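## Task

Carry plate C11 into the nest OUT so that it rests level within the nest's locators and its well A1 lies at the nest corner labelled A1. Plates C15, C51, C16 and C61 have to finish exactly where they began. The plate must stay put without the robot holding it, so open the fingers and move the gripper away at the end.

## Robot and tools

ROBOT. One four-axis SCARA-type arm: a vertical lift, a shoulder and an elbow turning about vertical axes, and a wrist yaw, ending in a two-finger parallel gripper that always stays level (it can turn about vertical but never tilt). The fingers point along the gripper's +x axis and close along its y axis. The controlled point, end_effector_position, is the spot between the two rubber pads, roughly 2 to 3 cm behind the fingertips.

FRAMES. Poses in results are in the scene frame: origin on the table surface under the arm's base, +z upward, +y to the left when facing along +x. Positions are in metres, orientation as end_effector_quat_wxyz. The printed position may be somewhat wrong, more so when the arm reaches far. Motion commands, however, are written in the gripper's own axes, not the scene frame.

THE FIVE-NUMBER ROW. Every motion uses a row [dx, dy, dz, rz, opening], each a plain number in [-1, 1]. The first four are an offset, not a pose: they describe the target relative to the gripper pose reported in the most recent result that showed it (before any such result in a scene, or for the second and later calls inside one reply, relative to where the robot is when the action begins). dx, dy, dz are along the gripper's x, y, z axes; rz rotates about its vertical axis, positive from +x toward +y. Scale: 1.0 equals 0.6 m of travel or 180 degrees, so 0.01 is 6 mm. Repeating a zero offset drives the hand back to that reference pose; it is not a pause. Opening is absolute, not an offset: +1 is fully open (0.140 m) and -1 is closed, which still leaves a 0.066 m gap. Going from open to closed takes at least about 0.6 s.

TOOLS.
execute_actions takes "actions", a list holding at most one item, plus optional "pictures" (boolean). An empty list only reports the state. An item with "rows" (1 to 15 rows) and "steps" (1 to 15, default 15) runs that many control steps of 1/30 s, one row per step; if rows run out the last is repeated. All rows share the same reference pose. An item with only "steps" (up to 300) is a wait counted from the previous result. A rejected call sends nothing.
move takes "target" (one row, as above) and optional "speed" in m/s from 0.002 to 0.5 (default 0.25; rotation is capped at twice that in rad/s). It follows a straight path lasting 0.5 to 10 s; longer paths are cut at 10 s. Rotation takes the short way. The opening is applied at the start. It does not avoid obstacles, and the hand may lag, deviate, or overshoot the speed, especially with the arm nearly straight.
wait takes "seconds" (0 to 10) and lets the scene run with no new command.
zoom_image takes "camera" (cam_head_left, cam_head_right, cam_high, cam_low, cam_wrist) and "region" [x0, y0, x1, y1] in image pixels from the top-left, no larger than 504 by 504; it enlarges part of that camera's latest picture.
finished_scene takes "scene" (the current scene number) and ends it permanently; its result reports success and gives the next task.

CONTROL LIMITS. Each step, the commanded pose is clipped to lie within 70 mm and 16 degrees of the measured pose, then reached by damped inverse kinematics. After an action the arm continues only to the last clipped pose, so far targets need follow-up commands; check the reported pose. Joints stop together on a reversal. Keep the elbow angle more than 0.4 rad from 0 or the arm may fold and fault.

RESULTS. A state line gives pose; Joint positions lists lift (m, 0 to 0.55), shoulder (-2 to 2 rad), elbow (-2.8 to 2.8 rad), wrist yaw (about ±12.566 rad) and pad gap (m). grip_measured is the finger opening on the command scale; it may be off by up to about 1 mm consistently. "Hand target" shows where the controller is heading. "pose unreachable" and HELD mean a clearance check altered or blocked some steps. A move adds a "move:" line: done (settled near target), off_target, moving, held (last step blocked) or fault, plus limits such as paced (pose clipped) or held (steps blocked; afterwards the arm may surge faster than requested) and the remaining distance. MOTOR HOT appears from 85 °C; at 100 °C an OVER-TEMPERATURE FAULT brakes the arm until it cools. Holding loads heats motors.

GRASPING. To hold, command an opening about 0.04 below grip_measured; a smaller difference grips more gently. Pads give roughly 18 N each; fast closing can squeeze harder. Something may occasionally tug a held plate.

CAUTIONS. Identify plates only by their ID labels; well A1 is at the cut-off corner. Contact hurts more at higher speed and with targets placed farther beyond the contact point. If contact torque reaches a joint's load limit (lift 54.6 N, shoulder 8.19 N m, elbow 4.09 N m, wrist yaw 1.36 N m, payload included) the arm halts 10 s and drops the rest of the call. Offsets from a measured pose do not push deeper into firm objects, but do into yielding ones. A blocked arm keeps pressing until a new command. Never drop, slam or knock anything off the table; that ends the scene. The simulation keeps running while you compose replies.

Each tool is called as name([rows], argument=value, ...), one row to a line, values as JSON.

## Session

execute_actions(actions=[])

Scene clock: 0.00 s of 7200.00 s.
end_effector_position=(+0.5898, -0.4129, +0.0648) grip_measured=+0.99 end_effector_quat_wxyz=(+0.918, +0.000, +0.000, -0.397)
Joint positions: [ 0.06  -0.275  2.053 -2.594  0.14 ]
Motor temperatures (°C, as the motors report them): [36 30 28 30]
Hand target: +0.590, -0.413, +0.065; +0.918, +0.000, +0.000, -0.397

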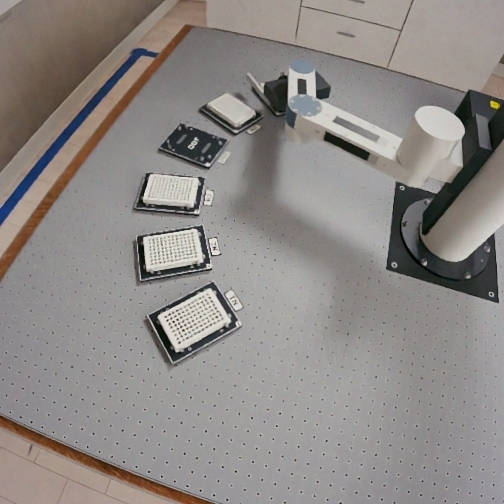

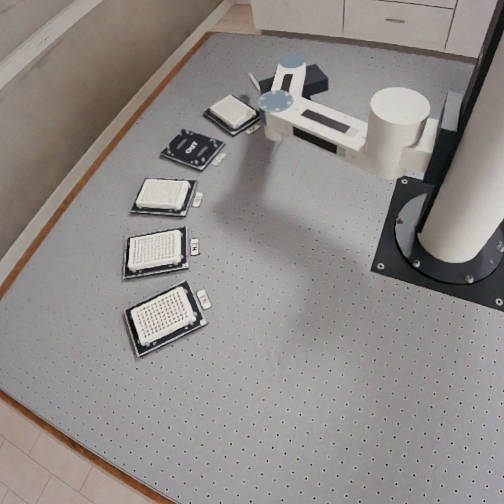

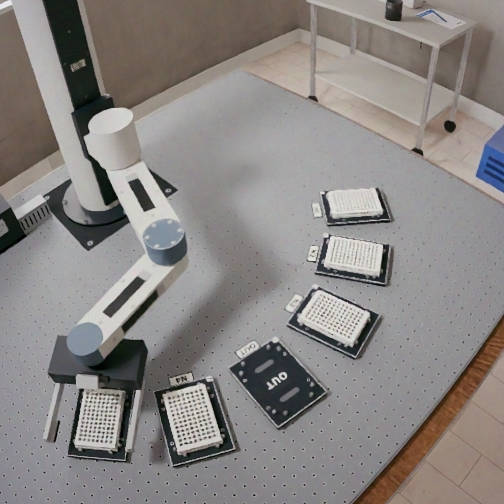

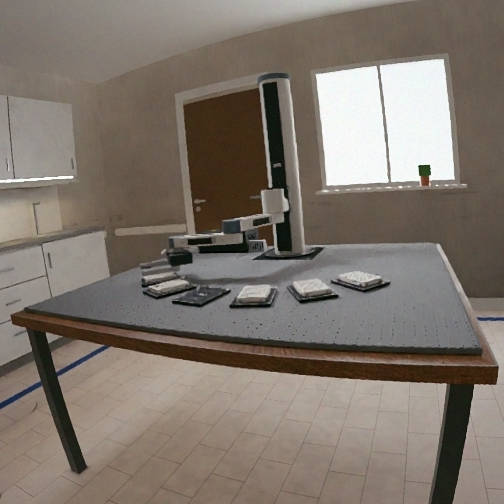

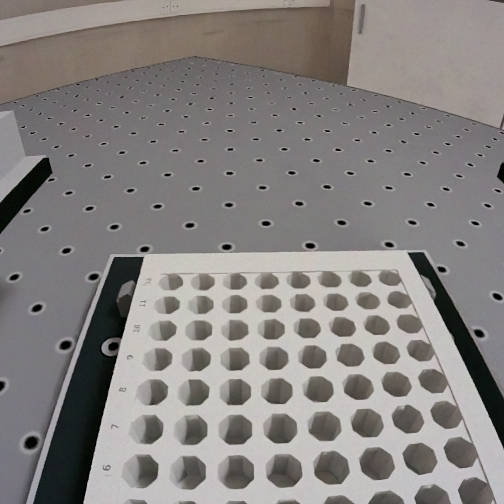

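move(target=[-0.41, 0.179, 0.275, 0.117, 1], speed=0.4)

zoom_image(camera="cam_wrist", region=[170, 280, 504, 420])

Scene clock: 6.67 s of 7200.00 s.
end_effector_position=(+0.4997, -0.1600, +0.2298) grip_measured=+0.99 end_effector_quat_wxyz=(+0.975, +0.000, +0.000, -0.222)
Joint positions: [ 0.225  0.508  0.869 -1.826  0.14 ]
Motor temperatures (°C, as the motors report them): [36 30 28 30]
Hand target: +0.500, -0.160, +0.230; +0.975, +0.000, +0.000, -0.222
Off the commanded pose: 0.000 m, 0 deg.
After step 90, 2.37 s passed at rest.
move: done

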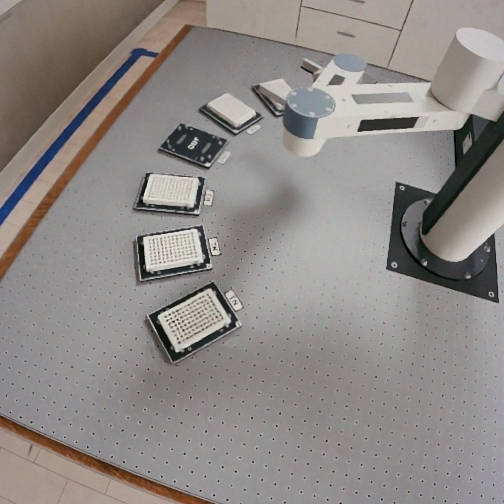

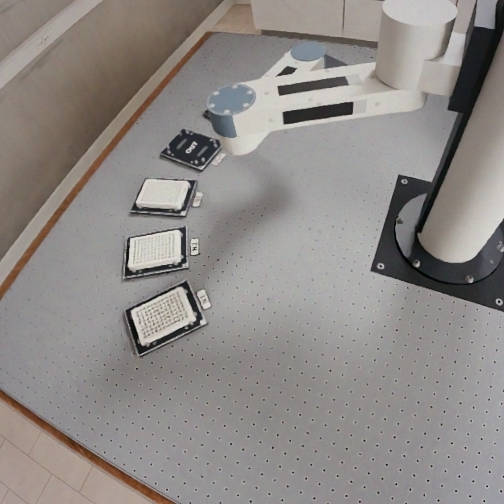

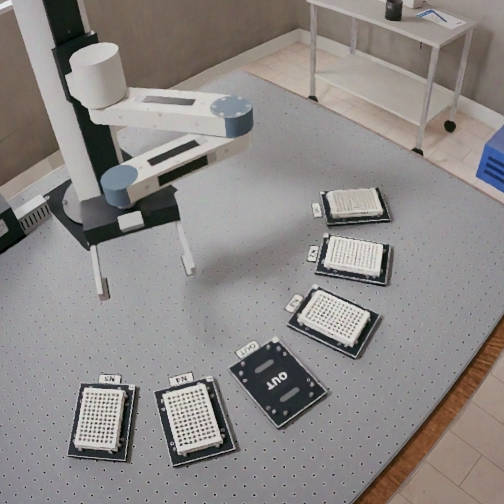

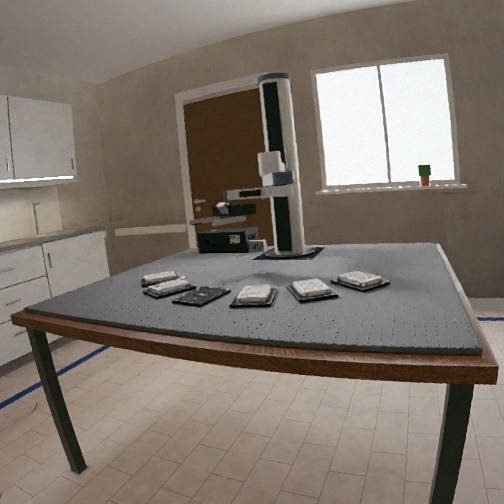

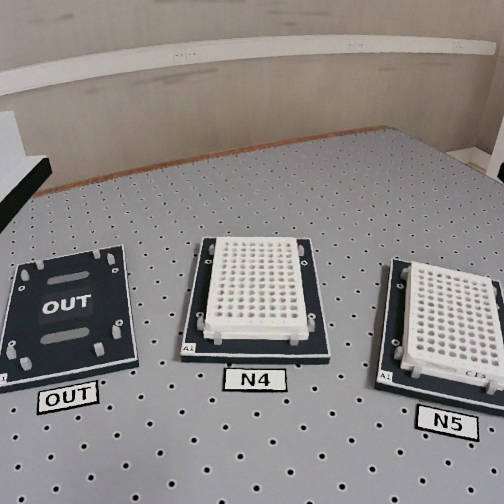

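Region (170, 280, 504, 420) of cam_wrist's 504x504 image, scaled by 1.509, with more detail than that image has; it fills the top 211 rows of this view, and the rest is white.

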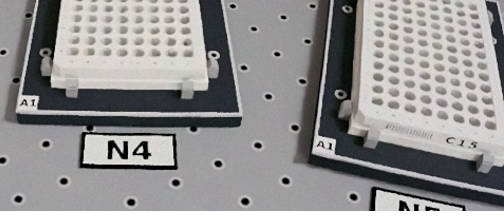

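move(target=[0.1705, 0.2673, -0.2163, 0.1036, 1], speed=0.4)

zoom_image(camera="cam_wrist", region=[90, 150, 450, 450])

zoom_image(camera="cam_low", region=[130, 265, 270, 315])

zoom_image(camera="cam_low", region=[260, 265, 400, 315])

Scene clock: 15.60 s of 7200.00 s.
end_effector_position=(+0.6615, -0.0598, +0.1000) grip_measured=+0.99 end_effector_quat_wxyz=(+0.998, +0.000, +0.000, -0.061)
Joint positions: [ 0.095  0.628  1.471 -2.221  0.14 ]
Motor temperatures (°C, as the motors report them): [36 30 28 30]
Hand target: +0.661, -0.060, +0.100; +0.998, +0.000, +0.000, -0.061
Off the commanded pose: 0.000 m, 0 deg.
After step 90, 4.90 s passed at rest.
move: done

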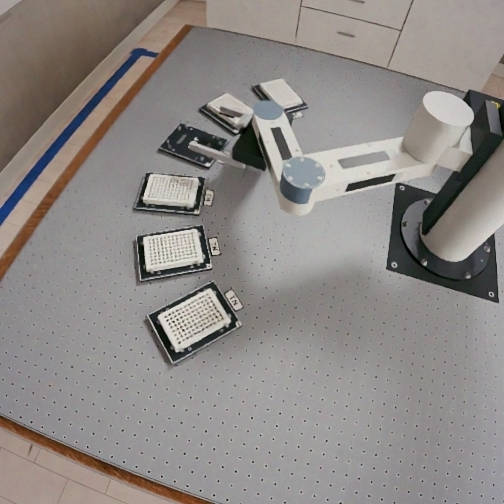

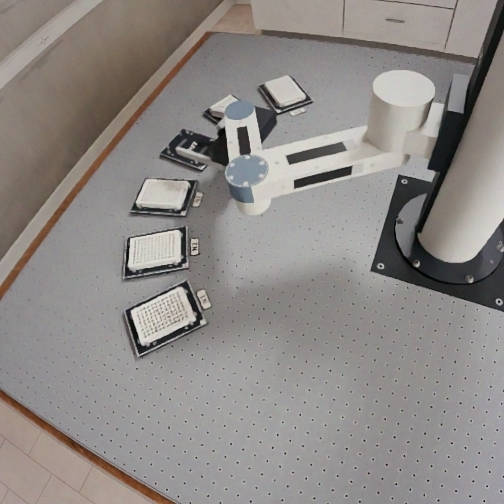

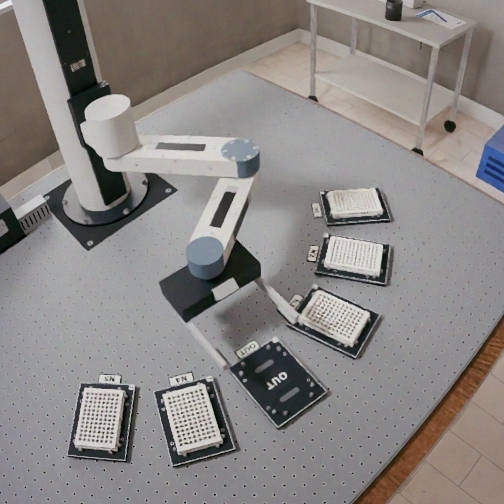

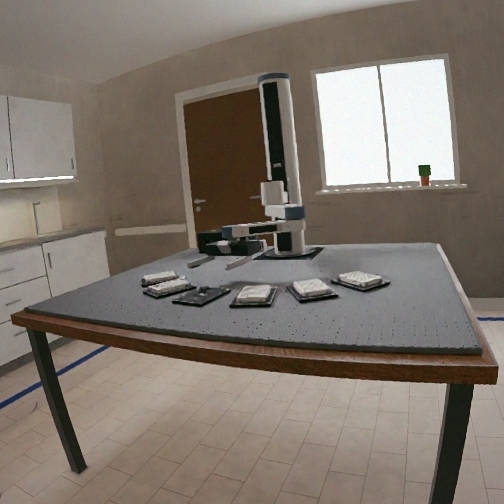

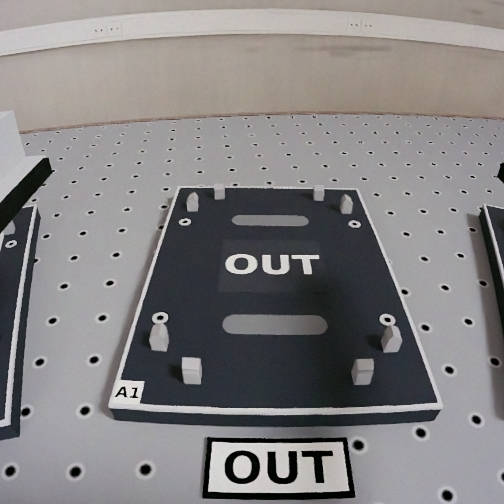

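Region (90, 150, 450, 450) of cam_wrist's 504x504 image, scaled by 1.400, with more detail than that image has.

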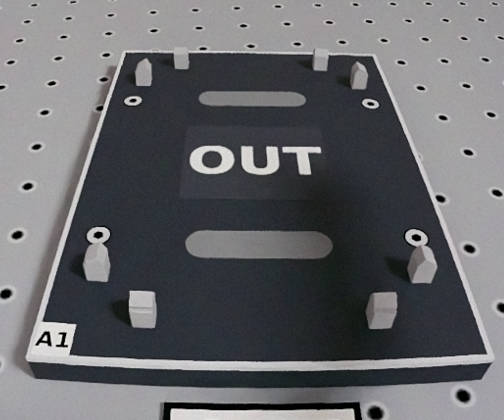

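Region (130, 265, 270, 315) of cam_low's 504x504 image, scaled by 3.600, with more detail than that image has; it fills the top 180 rows of this view, and the rest is white.

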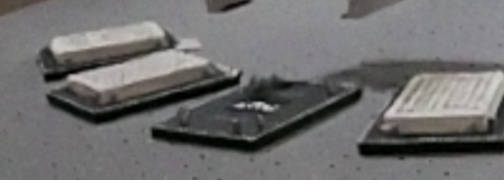

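Region (260, 265, 400, 315) of cam_low's 504x504 image, scaled by 3.600, with more detail than that image has; it fills the top 180 rows of this view, and the rest is white.

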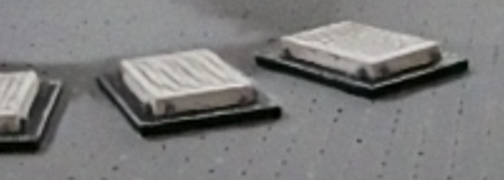

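move(target=[-0.3373, 0.3612, 0.2167, 0.2056, 1], speed=0.4)

zoom_image(camera="cam_wrist", region=[0, 230, 252, 420])

zoom_image(camera="cam_wrist", region=[252, 230, 504, 420])

Scene clock: 30.23 s of 7200.00 s.
end_effector_position=(+0.4871, +0.1803, +0.2301) grip_measured=+0.99 end_effector_quat_wxyz=(+0.966, +0.000, +0.000, +0.259)
Joint positions: [ 0.225  1.497  0.863 -1.836  0.14 ]
Motor temperatures (°C, as the motors report them): [36 30 28 30]
Hand target: +0.487, +0.180, +0.230; +0.966, +0.000, +0.000, +0.259
Off the commanded pose: 0.000 m, 0 deg.
After step 90, 10.30 s passed at rest.
move: done

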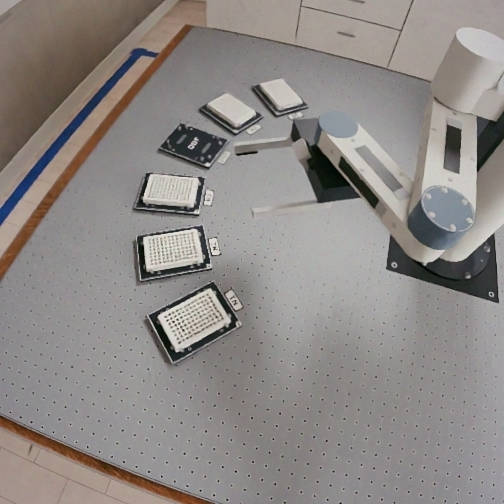

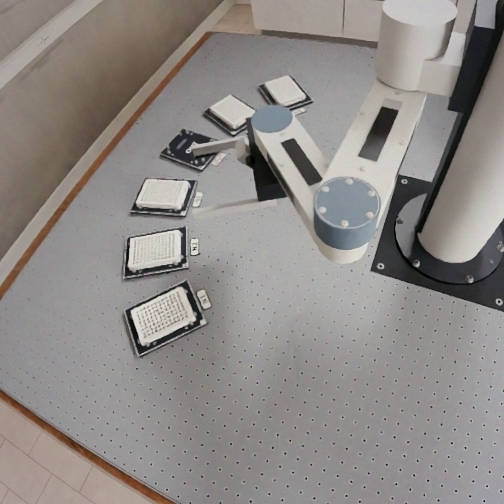

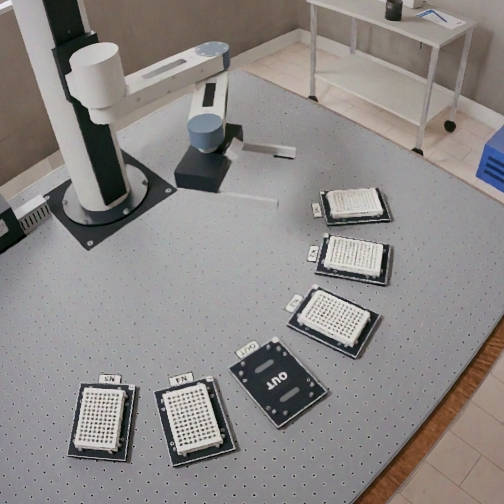

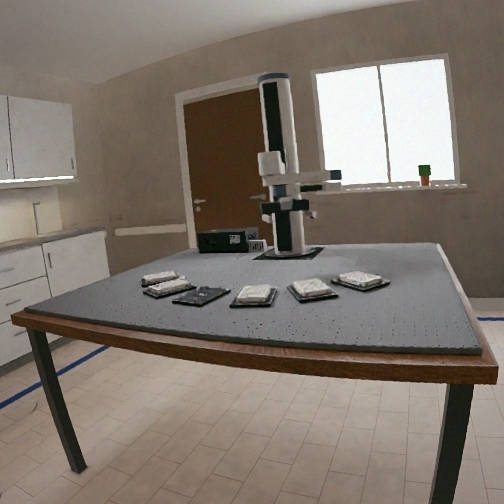

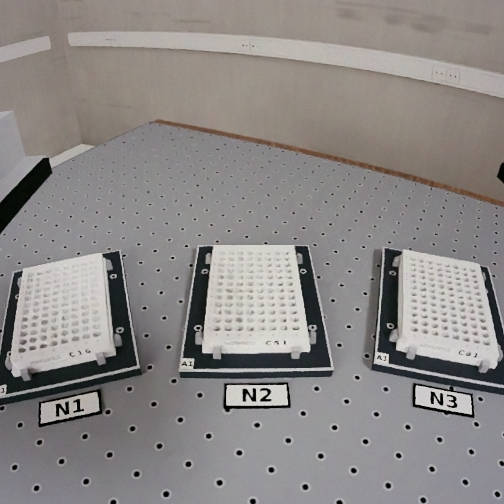

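Region (0, 230, 252, 420) of cam_wrist's 504x504 image, scaled by 2.000, with more detail than that image has; it fills the top 380 rows of this view, and the rest is white.

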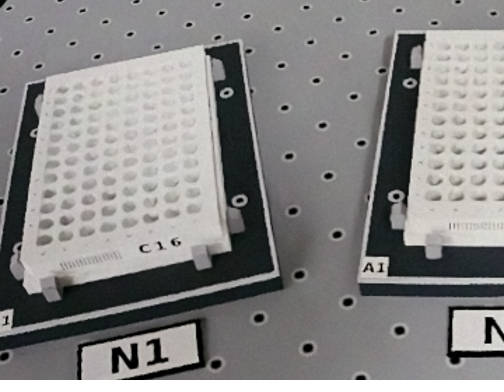

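Region (252, 230, 504, 420) of cam_wrist's 504x504 image, scaled by 2.000, with more detail than that image has; it fills the top 380 rows of this view, and the rest is white.

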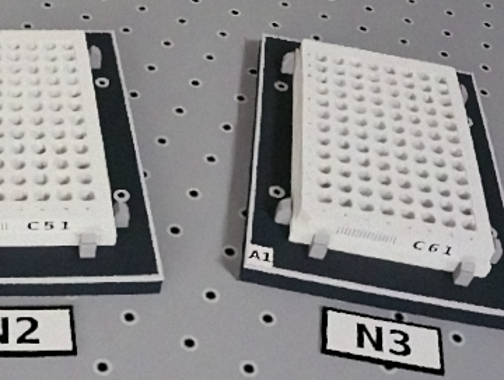

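move(target=[-0.1437, -0.6703, -0.2168, -0.3111, 0.3], speed=0.4)

zoom_image(camera="cam_wrist", region=[90, 150, 450, 450])

Scene clock: 64.80 s of 7200.00 s.
end_effector_position=(+0.6137, -0.2111, +0.1000) grip_measured=+0.30 end_effector_quat_wxyz=(+0.975, +0.000, +0.000, -0.224)
Joint positions: [ 0.095  0.311  1.454 -2.217  0.114]
Motor temperatures (°C, as the motors report them): [36 30 28 30]
Hand target: +0.614, -0.211, +0.100; +0.974, +0.000, +0.000, -0.225
Off the commanded pose: 0.000 m, 0 deg.
After step 90, 29.87 s passed at rest.
move: done

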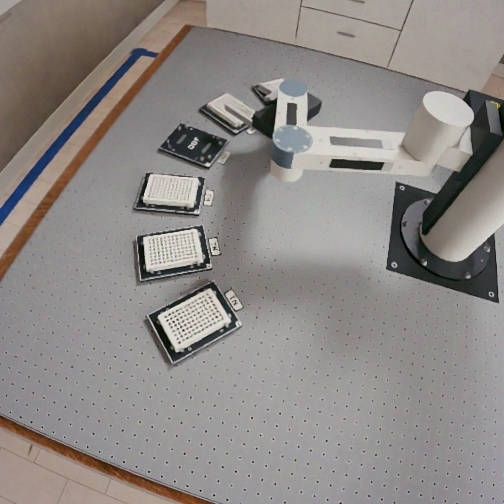

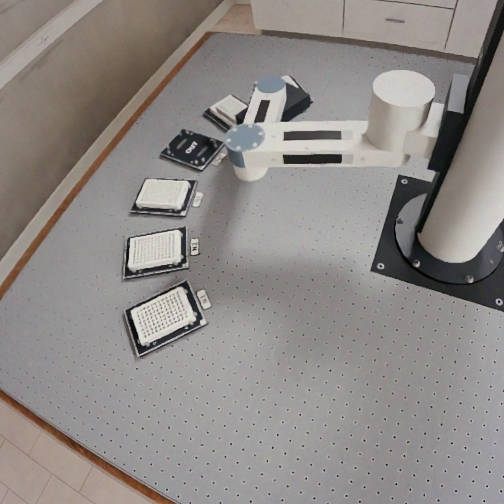

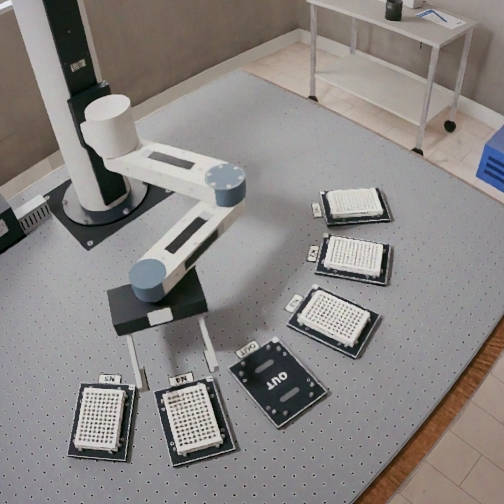

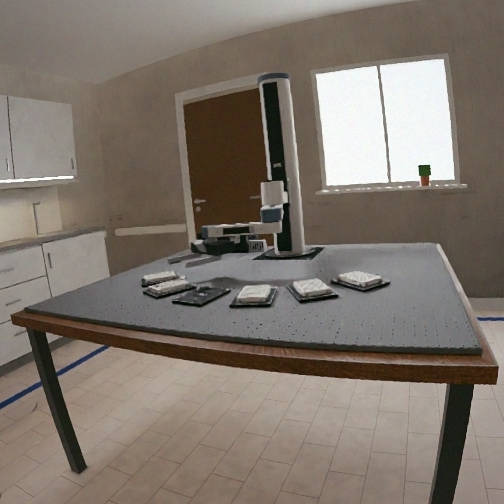

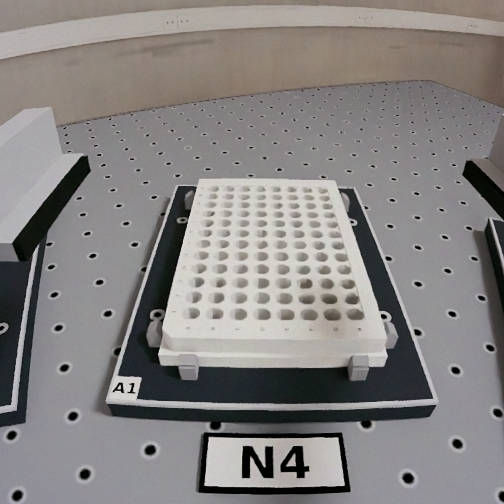

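Region (90, 150, 450, 450) of cam_wrist's 504x504 image, scaled by 1.400, with more detail than that image has.

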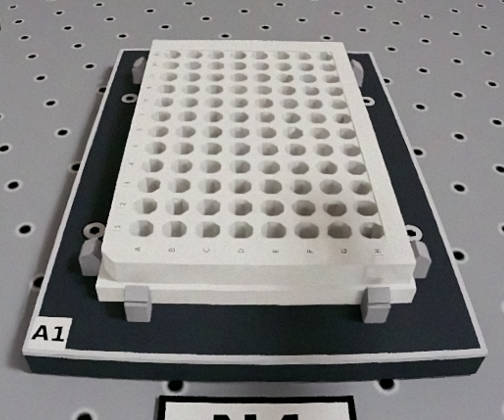

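move(target=[0.1263, -0.0023, -0.08, -0.0035, 0.15], speed=0.15)

move(target=[0, 0, -0.04, 0, 0.15], speed=0.05)

move(target=[0, 0, 0, 0, -0.53], speed=0.05)

Scene clock: 72.80 s of 7200.00 s.
end_effector_position=(+0.6812, -0.2456, +0.0519) grip_measured=+0.15 end_effector_quat_wxyz=(+0.973, +0.000, +0.000, -0.230)
Joint positions: [ 0.047  0.121  1.893 -2.477  0.109]
Motor temperatures (°C, as the motors report them): [36 30 28 30]
Hand target: +0.681, -0.246, +0.052; +0.973, +0.000, +0.000, -0.230
Off the commanded pose: 0.000 m, 0 deg.
After step 90, 4.10 s passed at rest.
move: done

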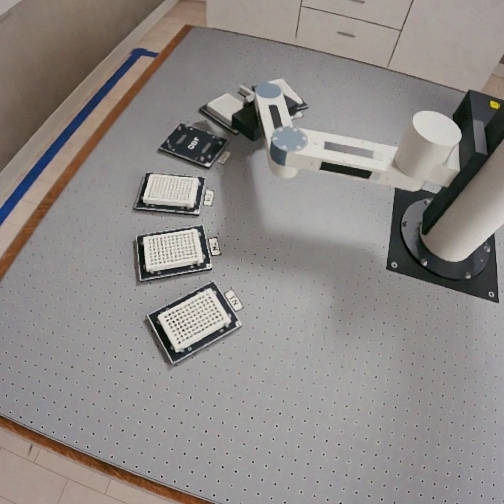

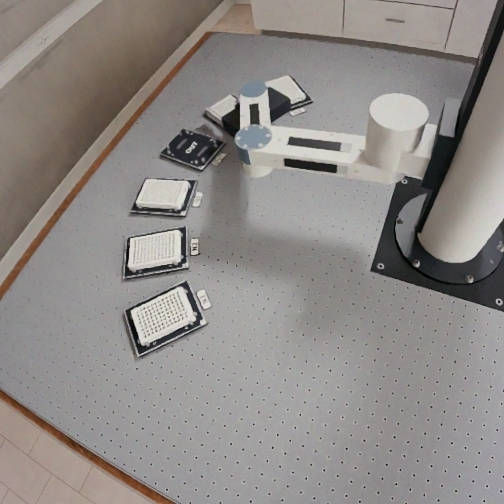

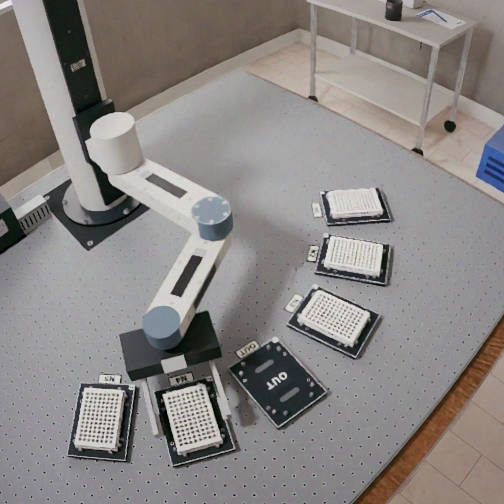

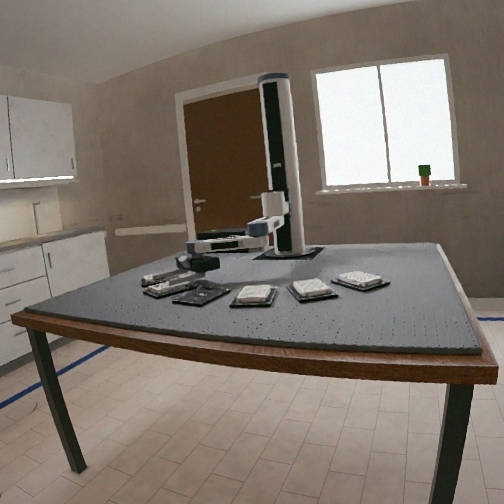

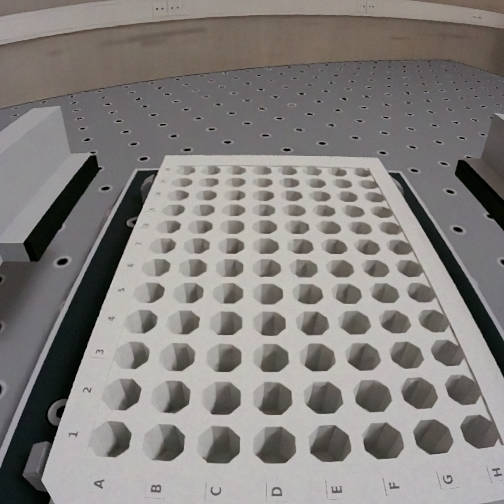

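Scene clock: 73.50 s of 7200.00 s.
end_effector_position=(+0.6812, -0.2456, +0.0279) grip_measured=+0.15 end_effector_quat_wxyz=(+0.973, +0.000, +0.000, -0.230)
Joint positions: [ 0.023  0.121  1.893 -2.477  0.109]
Motor temperatures (°C, as the motors report them): [36 30 28 30]
Hand target: +0.681, -0.246, +0.028; +0.973, +0.000, +0.000, -0.230
Off the commanded pose: 0.000 m, 0 deg.
move: done

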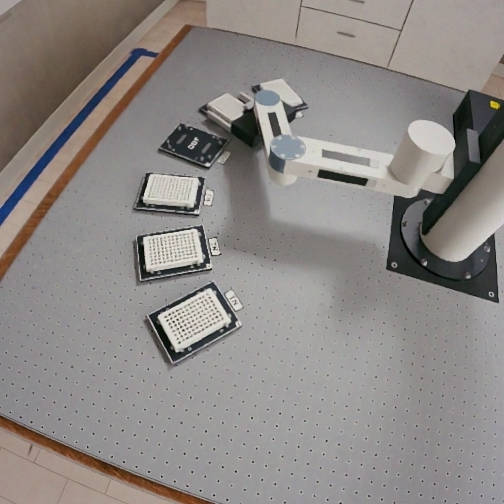

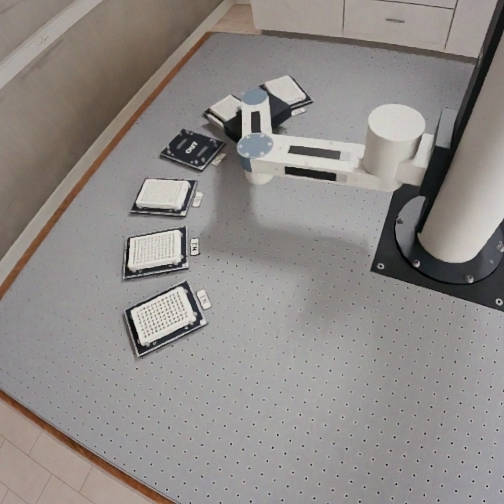

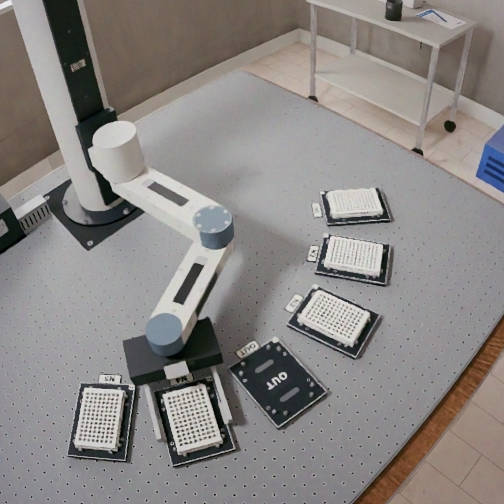

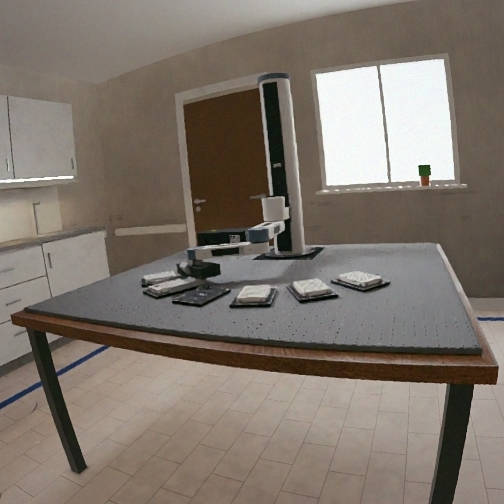

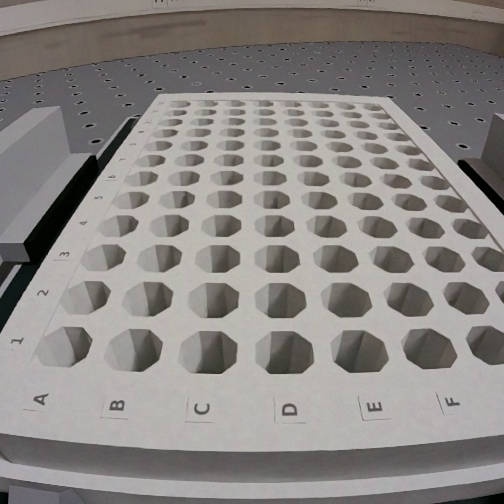

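Scene clock: 74.00 s of 7200.00 s.
end_effector_position=(+0.6812, -0.2455, +0.0279) grip_measured=-0.49 end_effector_quat_wxyz=(+0.973, +0.000, +0.000, -0.229)
Joint positions: [ 0.023  0.121  1.894 -2.477  0.085]
Motor temperatures (°C, as the motors report them): [36 30 28 30]
Hand target: +0.681, -0.246, +0.028; +0.973, +0.000, +0.000, -0.230
Off the commanded pose: 0.000 m, 0 deg.
move: done

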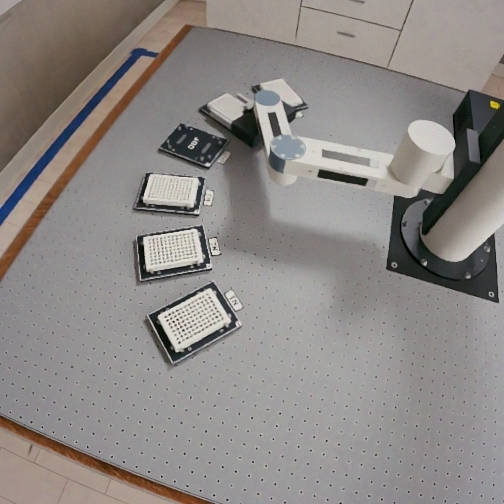

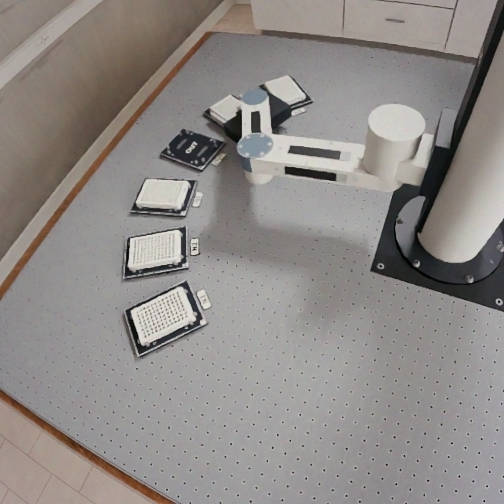

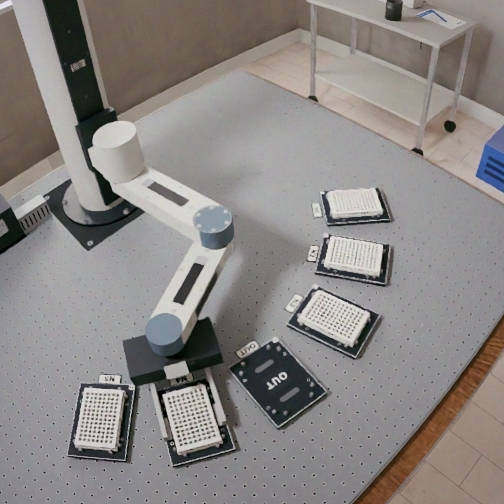

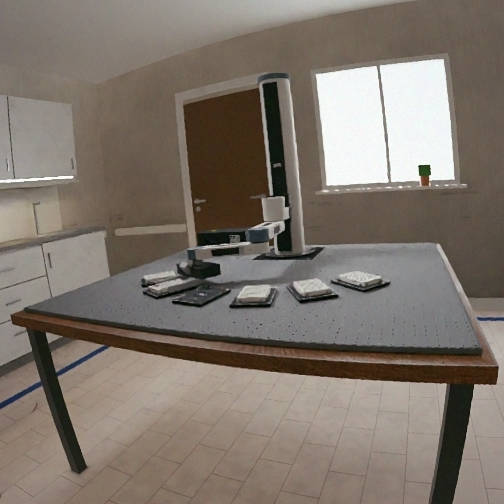

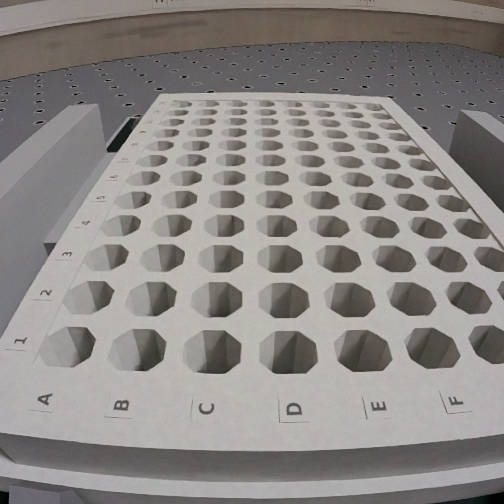

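move(target=[0, 0, 0.055, 0, -0.535], speed=0.08)

move(target=[-0.0507, 0.2998, 0, 0.1035, -0.535], speed=0.2)

move(target=[0, 0, -0.035, 0, -0.535], speed=0.04)

zoom_image(camera="cam_high", region=[200, 300, 360, 440])

zoom_image(camera="cam_low", region=[150, 250, 250, 320])

Scene clock: 81.47 s of 7200.00 s.
end_effector_position=(+0.6812, -0.2455, +0.0609) grip_measured=-0.49 end_effector_quat_wxyz=(+0.973, +0.000, +0.000, -0.229)
Joint positions: [ 0.056  0.121  1.894 -2.477  0.085]
Motor temperatures (°C, as the motors report them): [36 30 28 30]
Hand target: +0.681, -0.245, +0.061; +0.973, +0.000, +0.000, -0.229
Off the commanded pose: 0.000 m, 0 deg.
After step 90, 3.77 s passed at rest.
move: done

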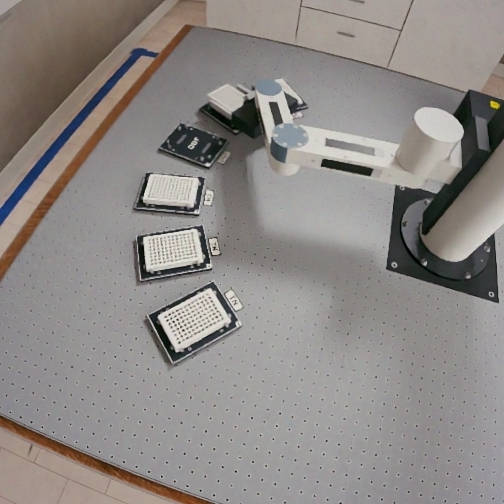

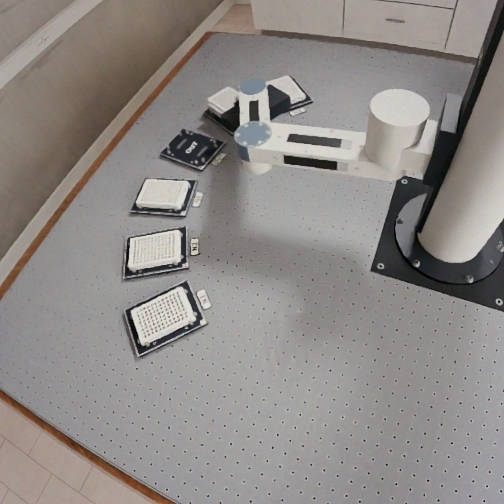

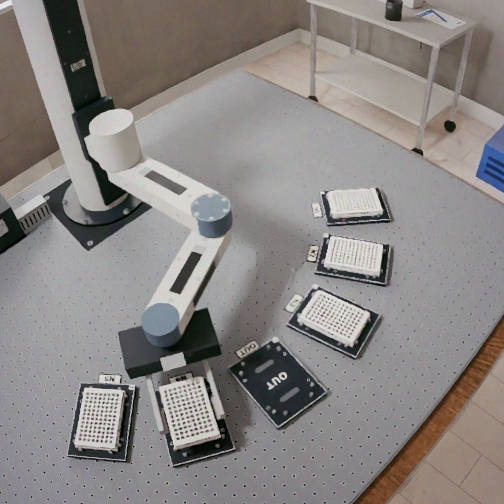

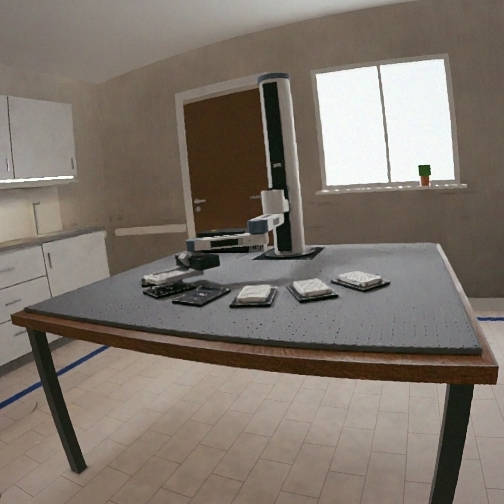

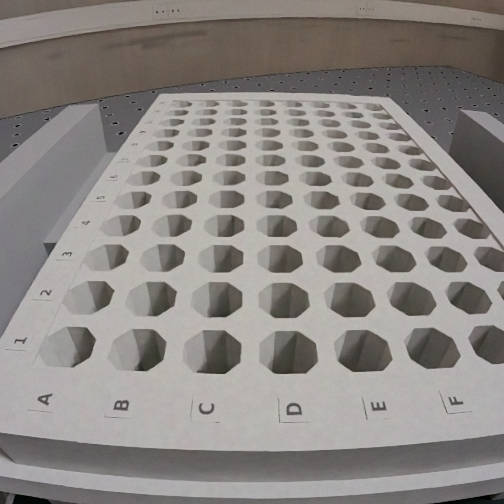

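Scene clock: 82.67 s of 7200.00 s.
end_effector_position=(+0.7345, -0.0708, +0.0609) grip_measured=-0.49 end_effector_quat_wxyz=(+0.998, +0.000, +0.000, -0.068)
Joint positions: [ 0.056  0.443  1.903 -2.482  0.085]
Motor temperatures (°C, as the motors report them): [36 30 28 30]
Hand target: +0.734, -0.071, +0.061; +0.998, +0.000, +0.000, -0.069
Off the commanded pose: 0.000 m, 0 deg.
move: done

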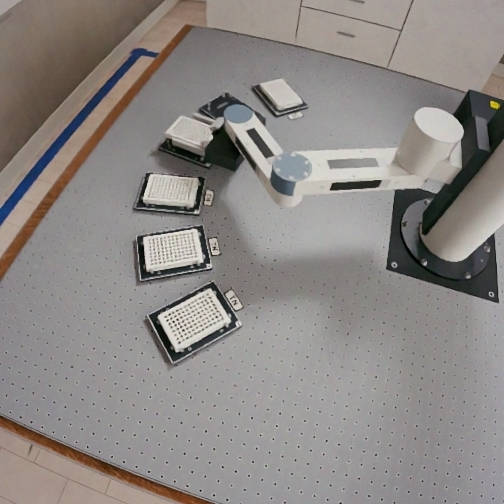

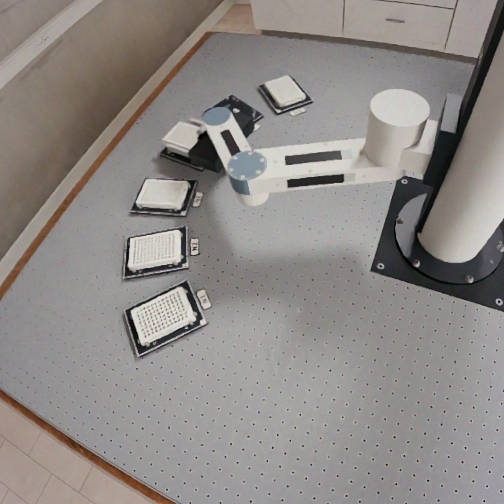

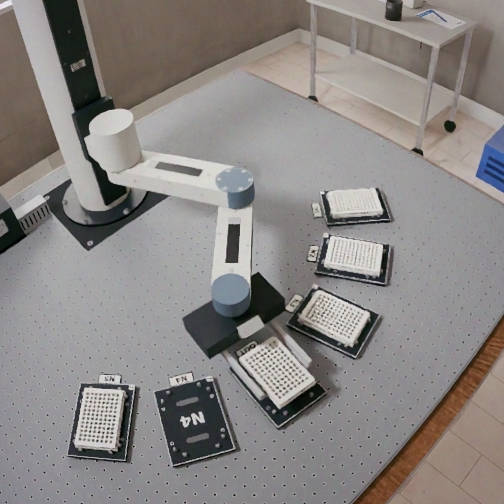

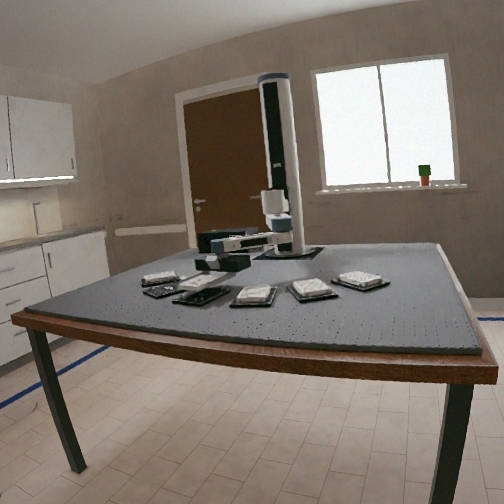

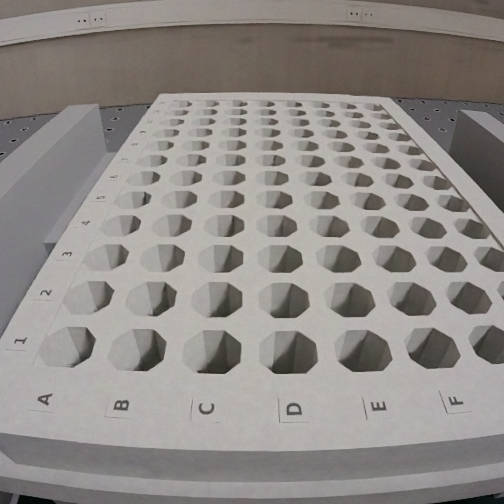

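Scene clock: 83.43 s of 7200.00 s.
end_effector_position=(+0.7345, -0.0707, +0.0398) grip_measured=-0.49 end_effector_quat_wxyz=(+0.998, +0.000, +0.000, -0.068)
Joint positions: [ 0.035  0.443  1.903 -2.482  0.085]
Motor temperatures (°C, as the motors report them): [36 30 28 30]
Hand target: +0.735, -0.071, +0.040; +0.998, +0.000, +0.000, -0.068
Off the commanded pose: 0.000 m, 0 deg.
move: done

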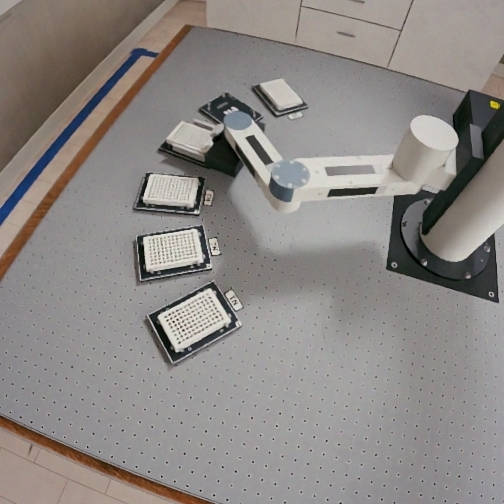

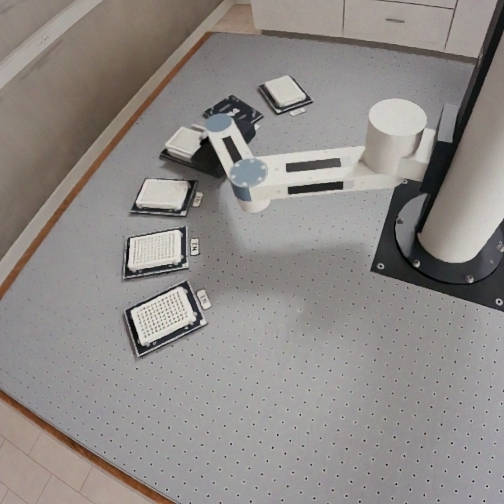

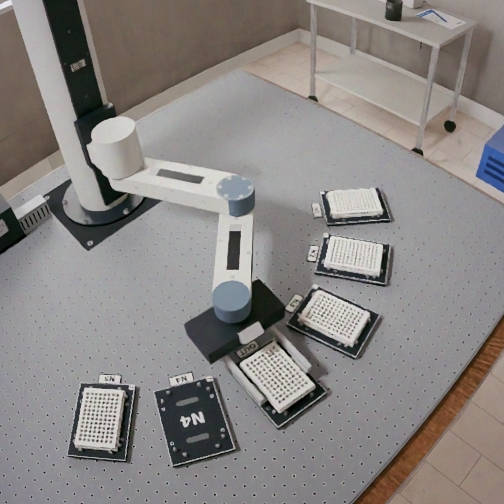

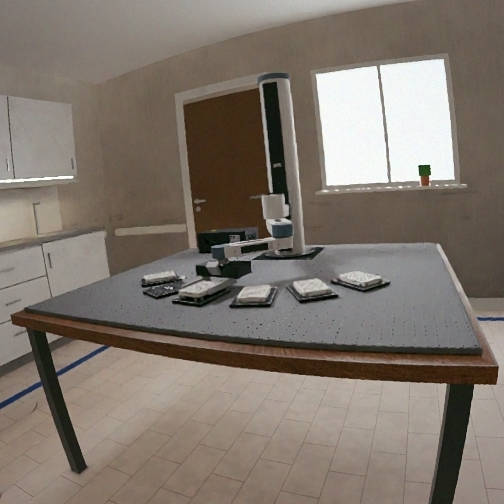

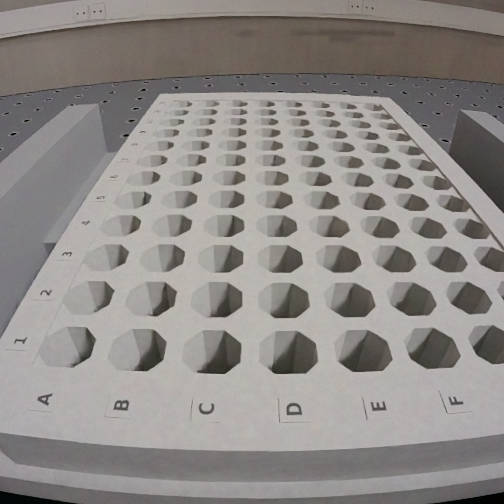

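Region (200, 300, 360, 440) of cam_high's 504x504 image, scaled by 3.150, with more detail than that image has; it fills the top 441 rows of this view, and the rest is white.

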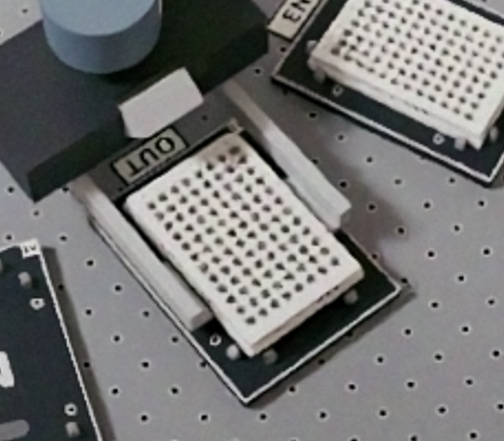

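Region (150, 250, 250, 320) of cam_low's 504x504 image, scaled by 5.040, with more detail than that image has; it fills the top 353 rows of this view, and the rest is white.

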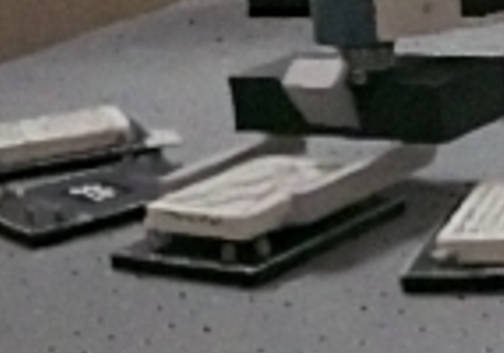

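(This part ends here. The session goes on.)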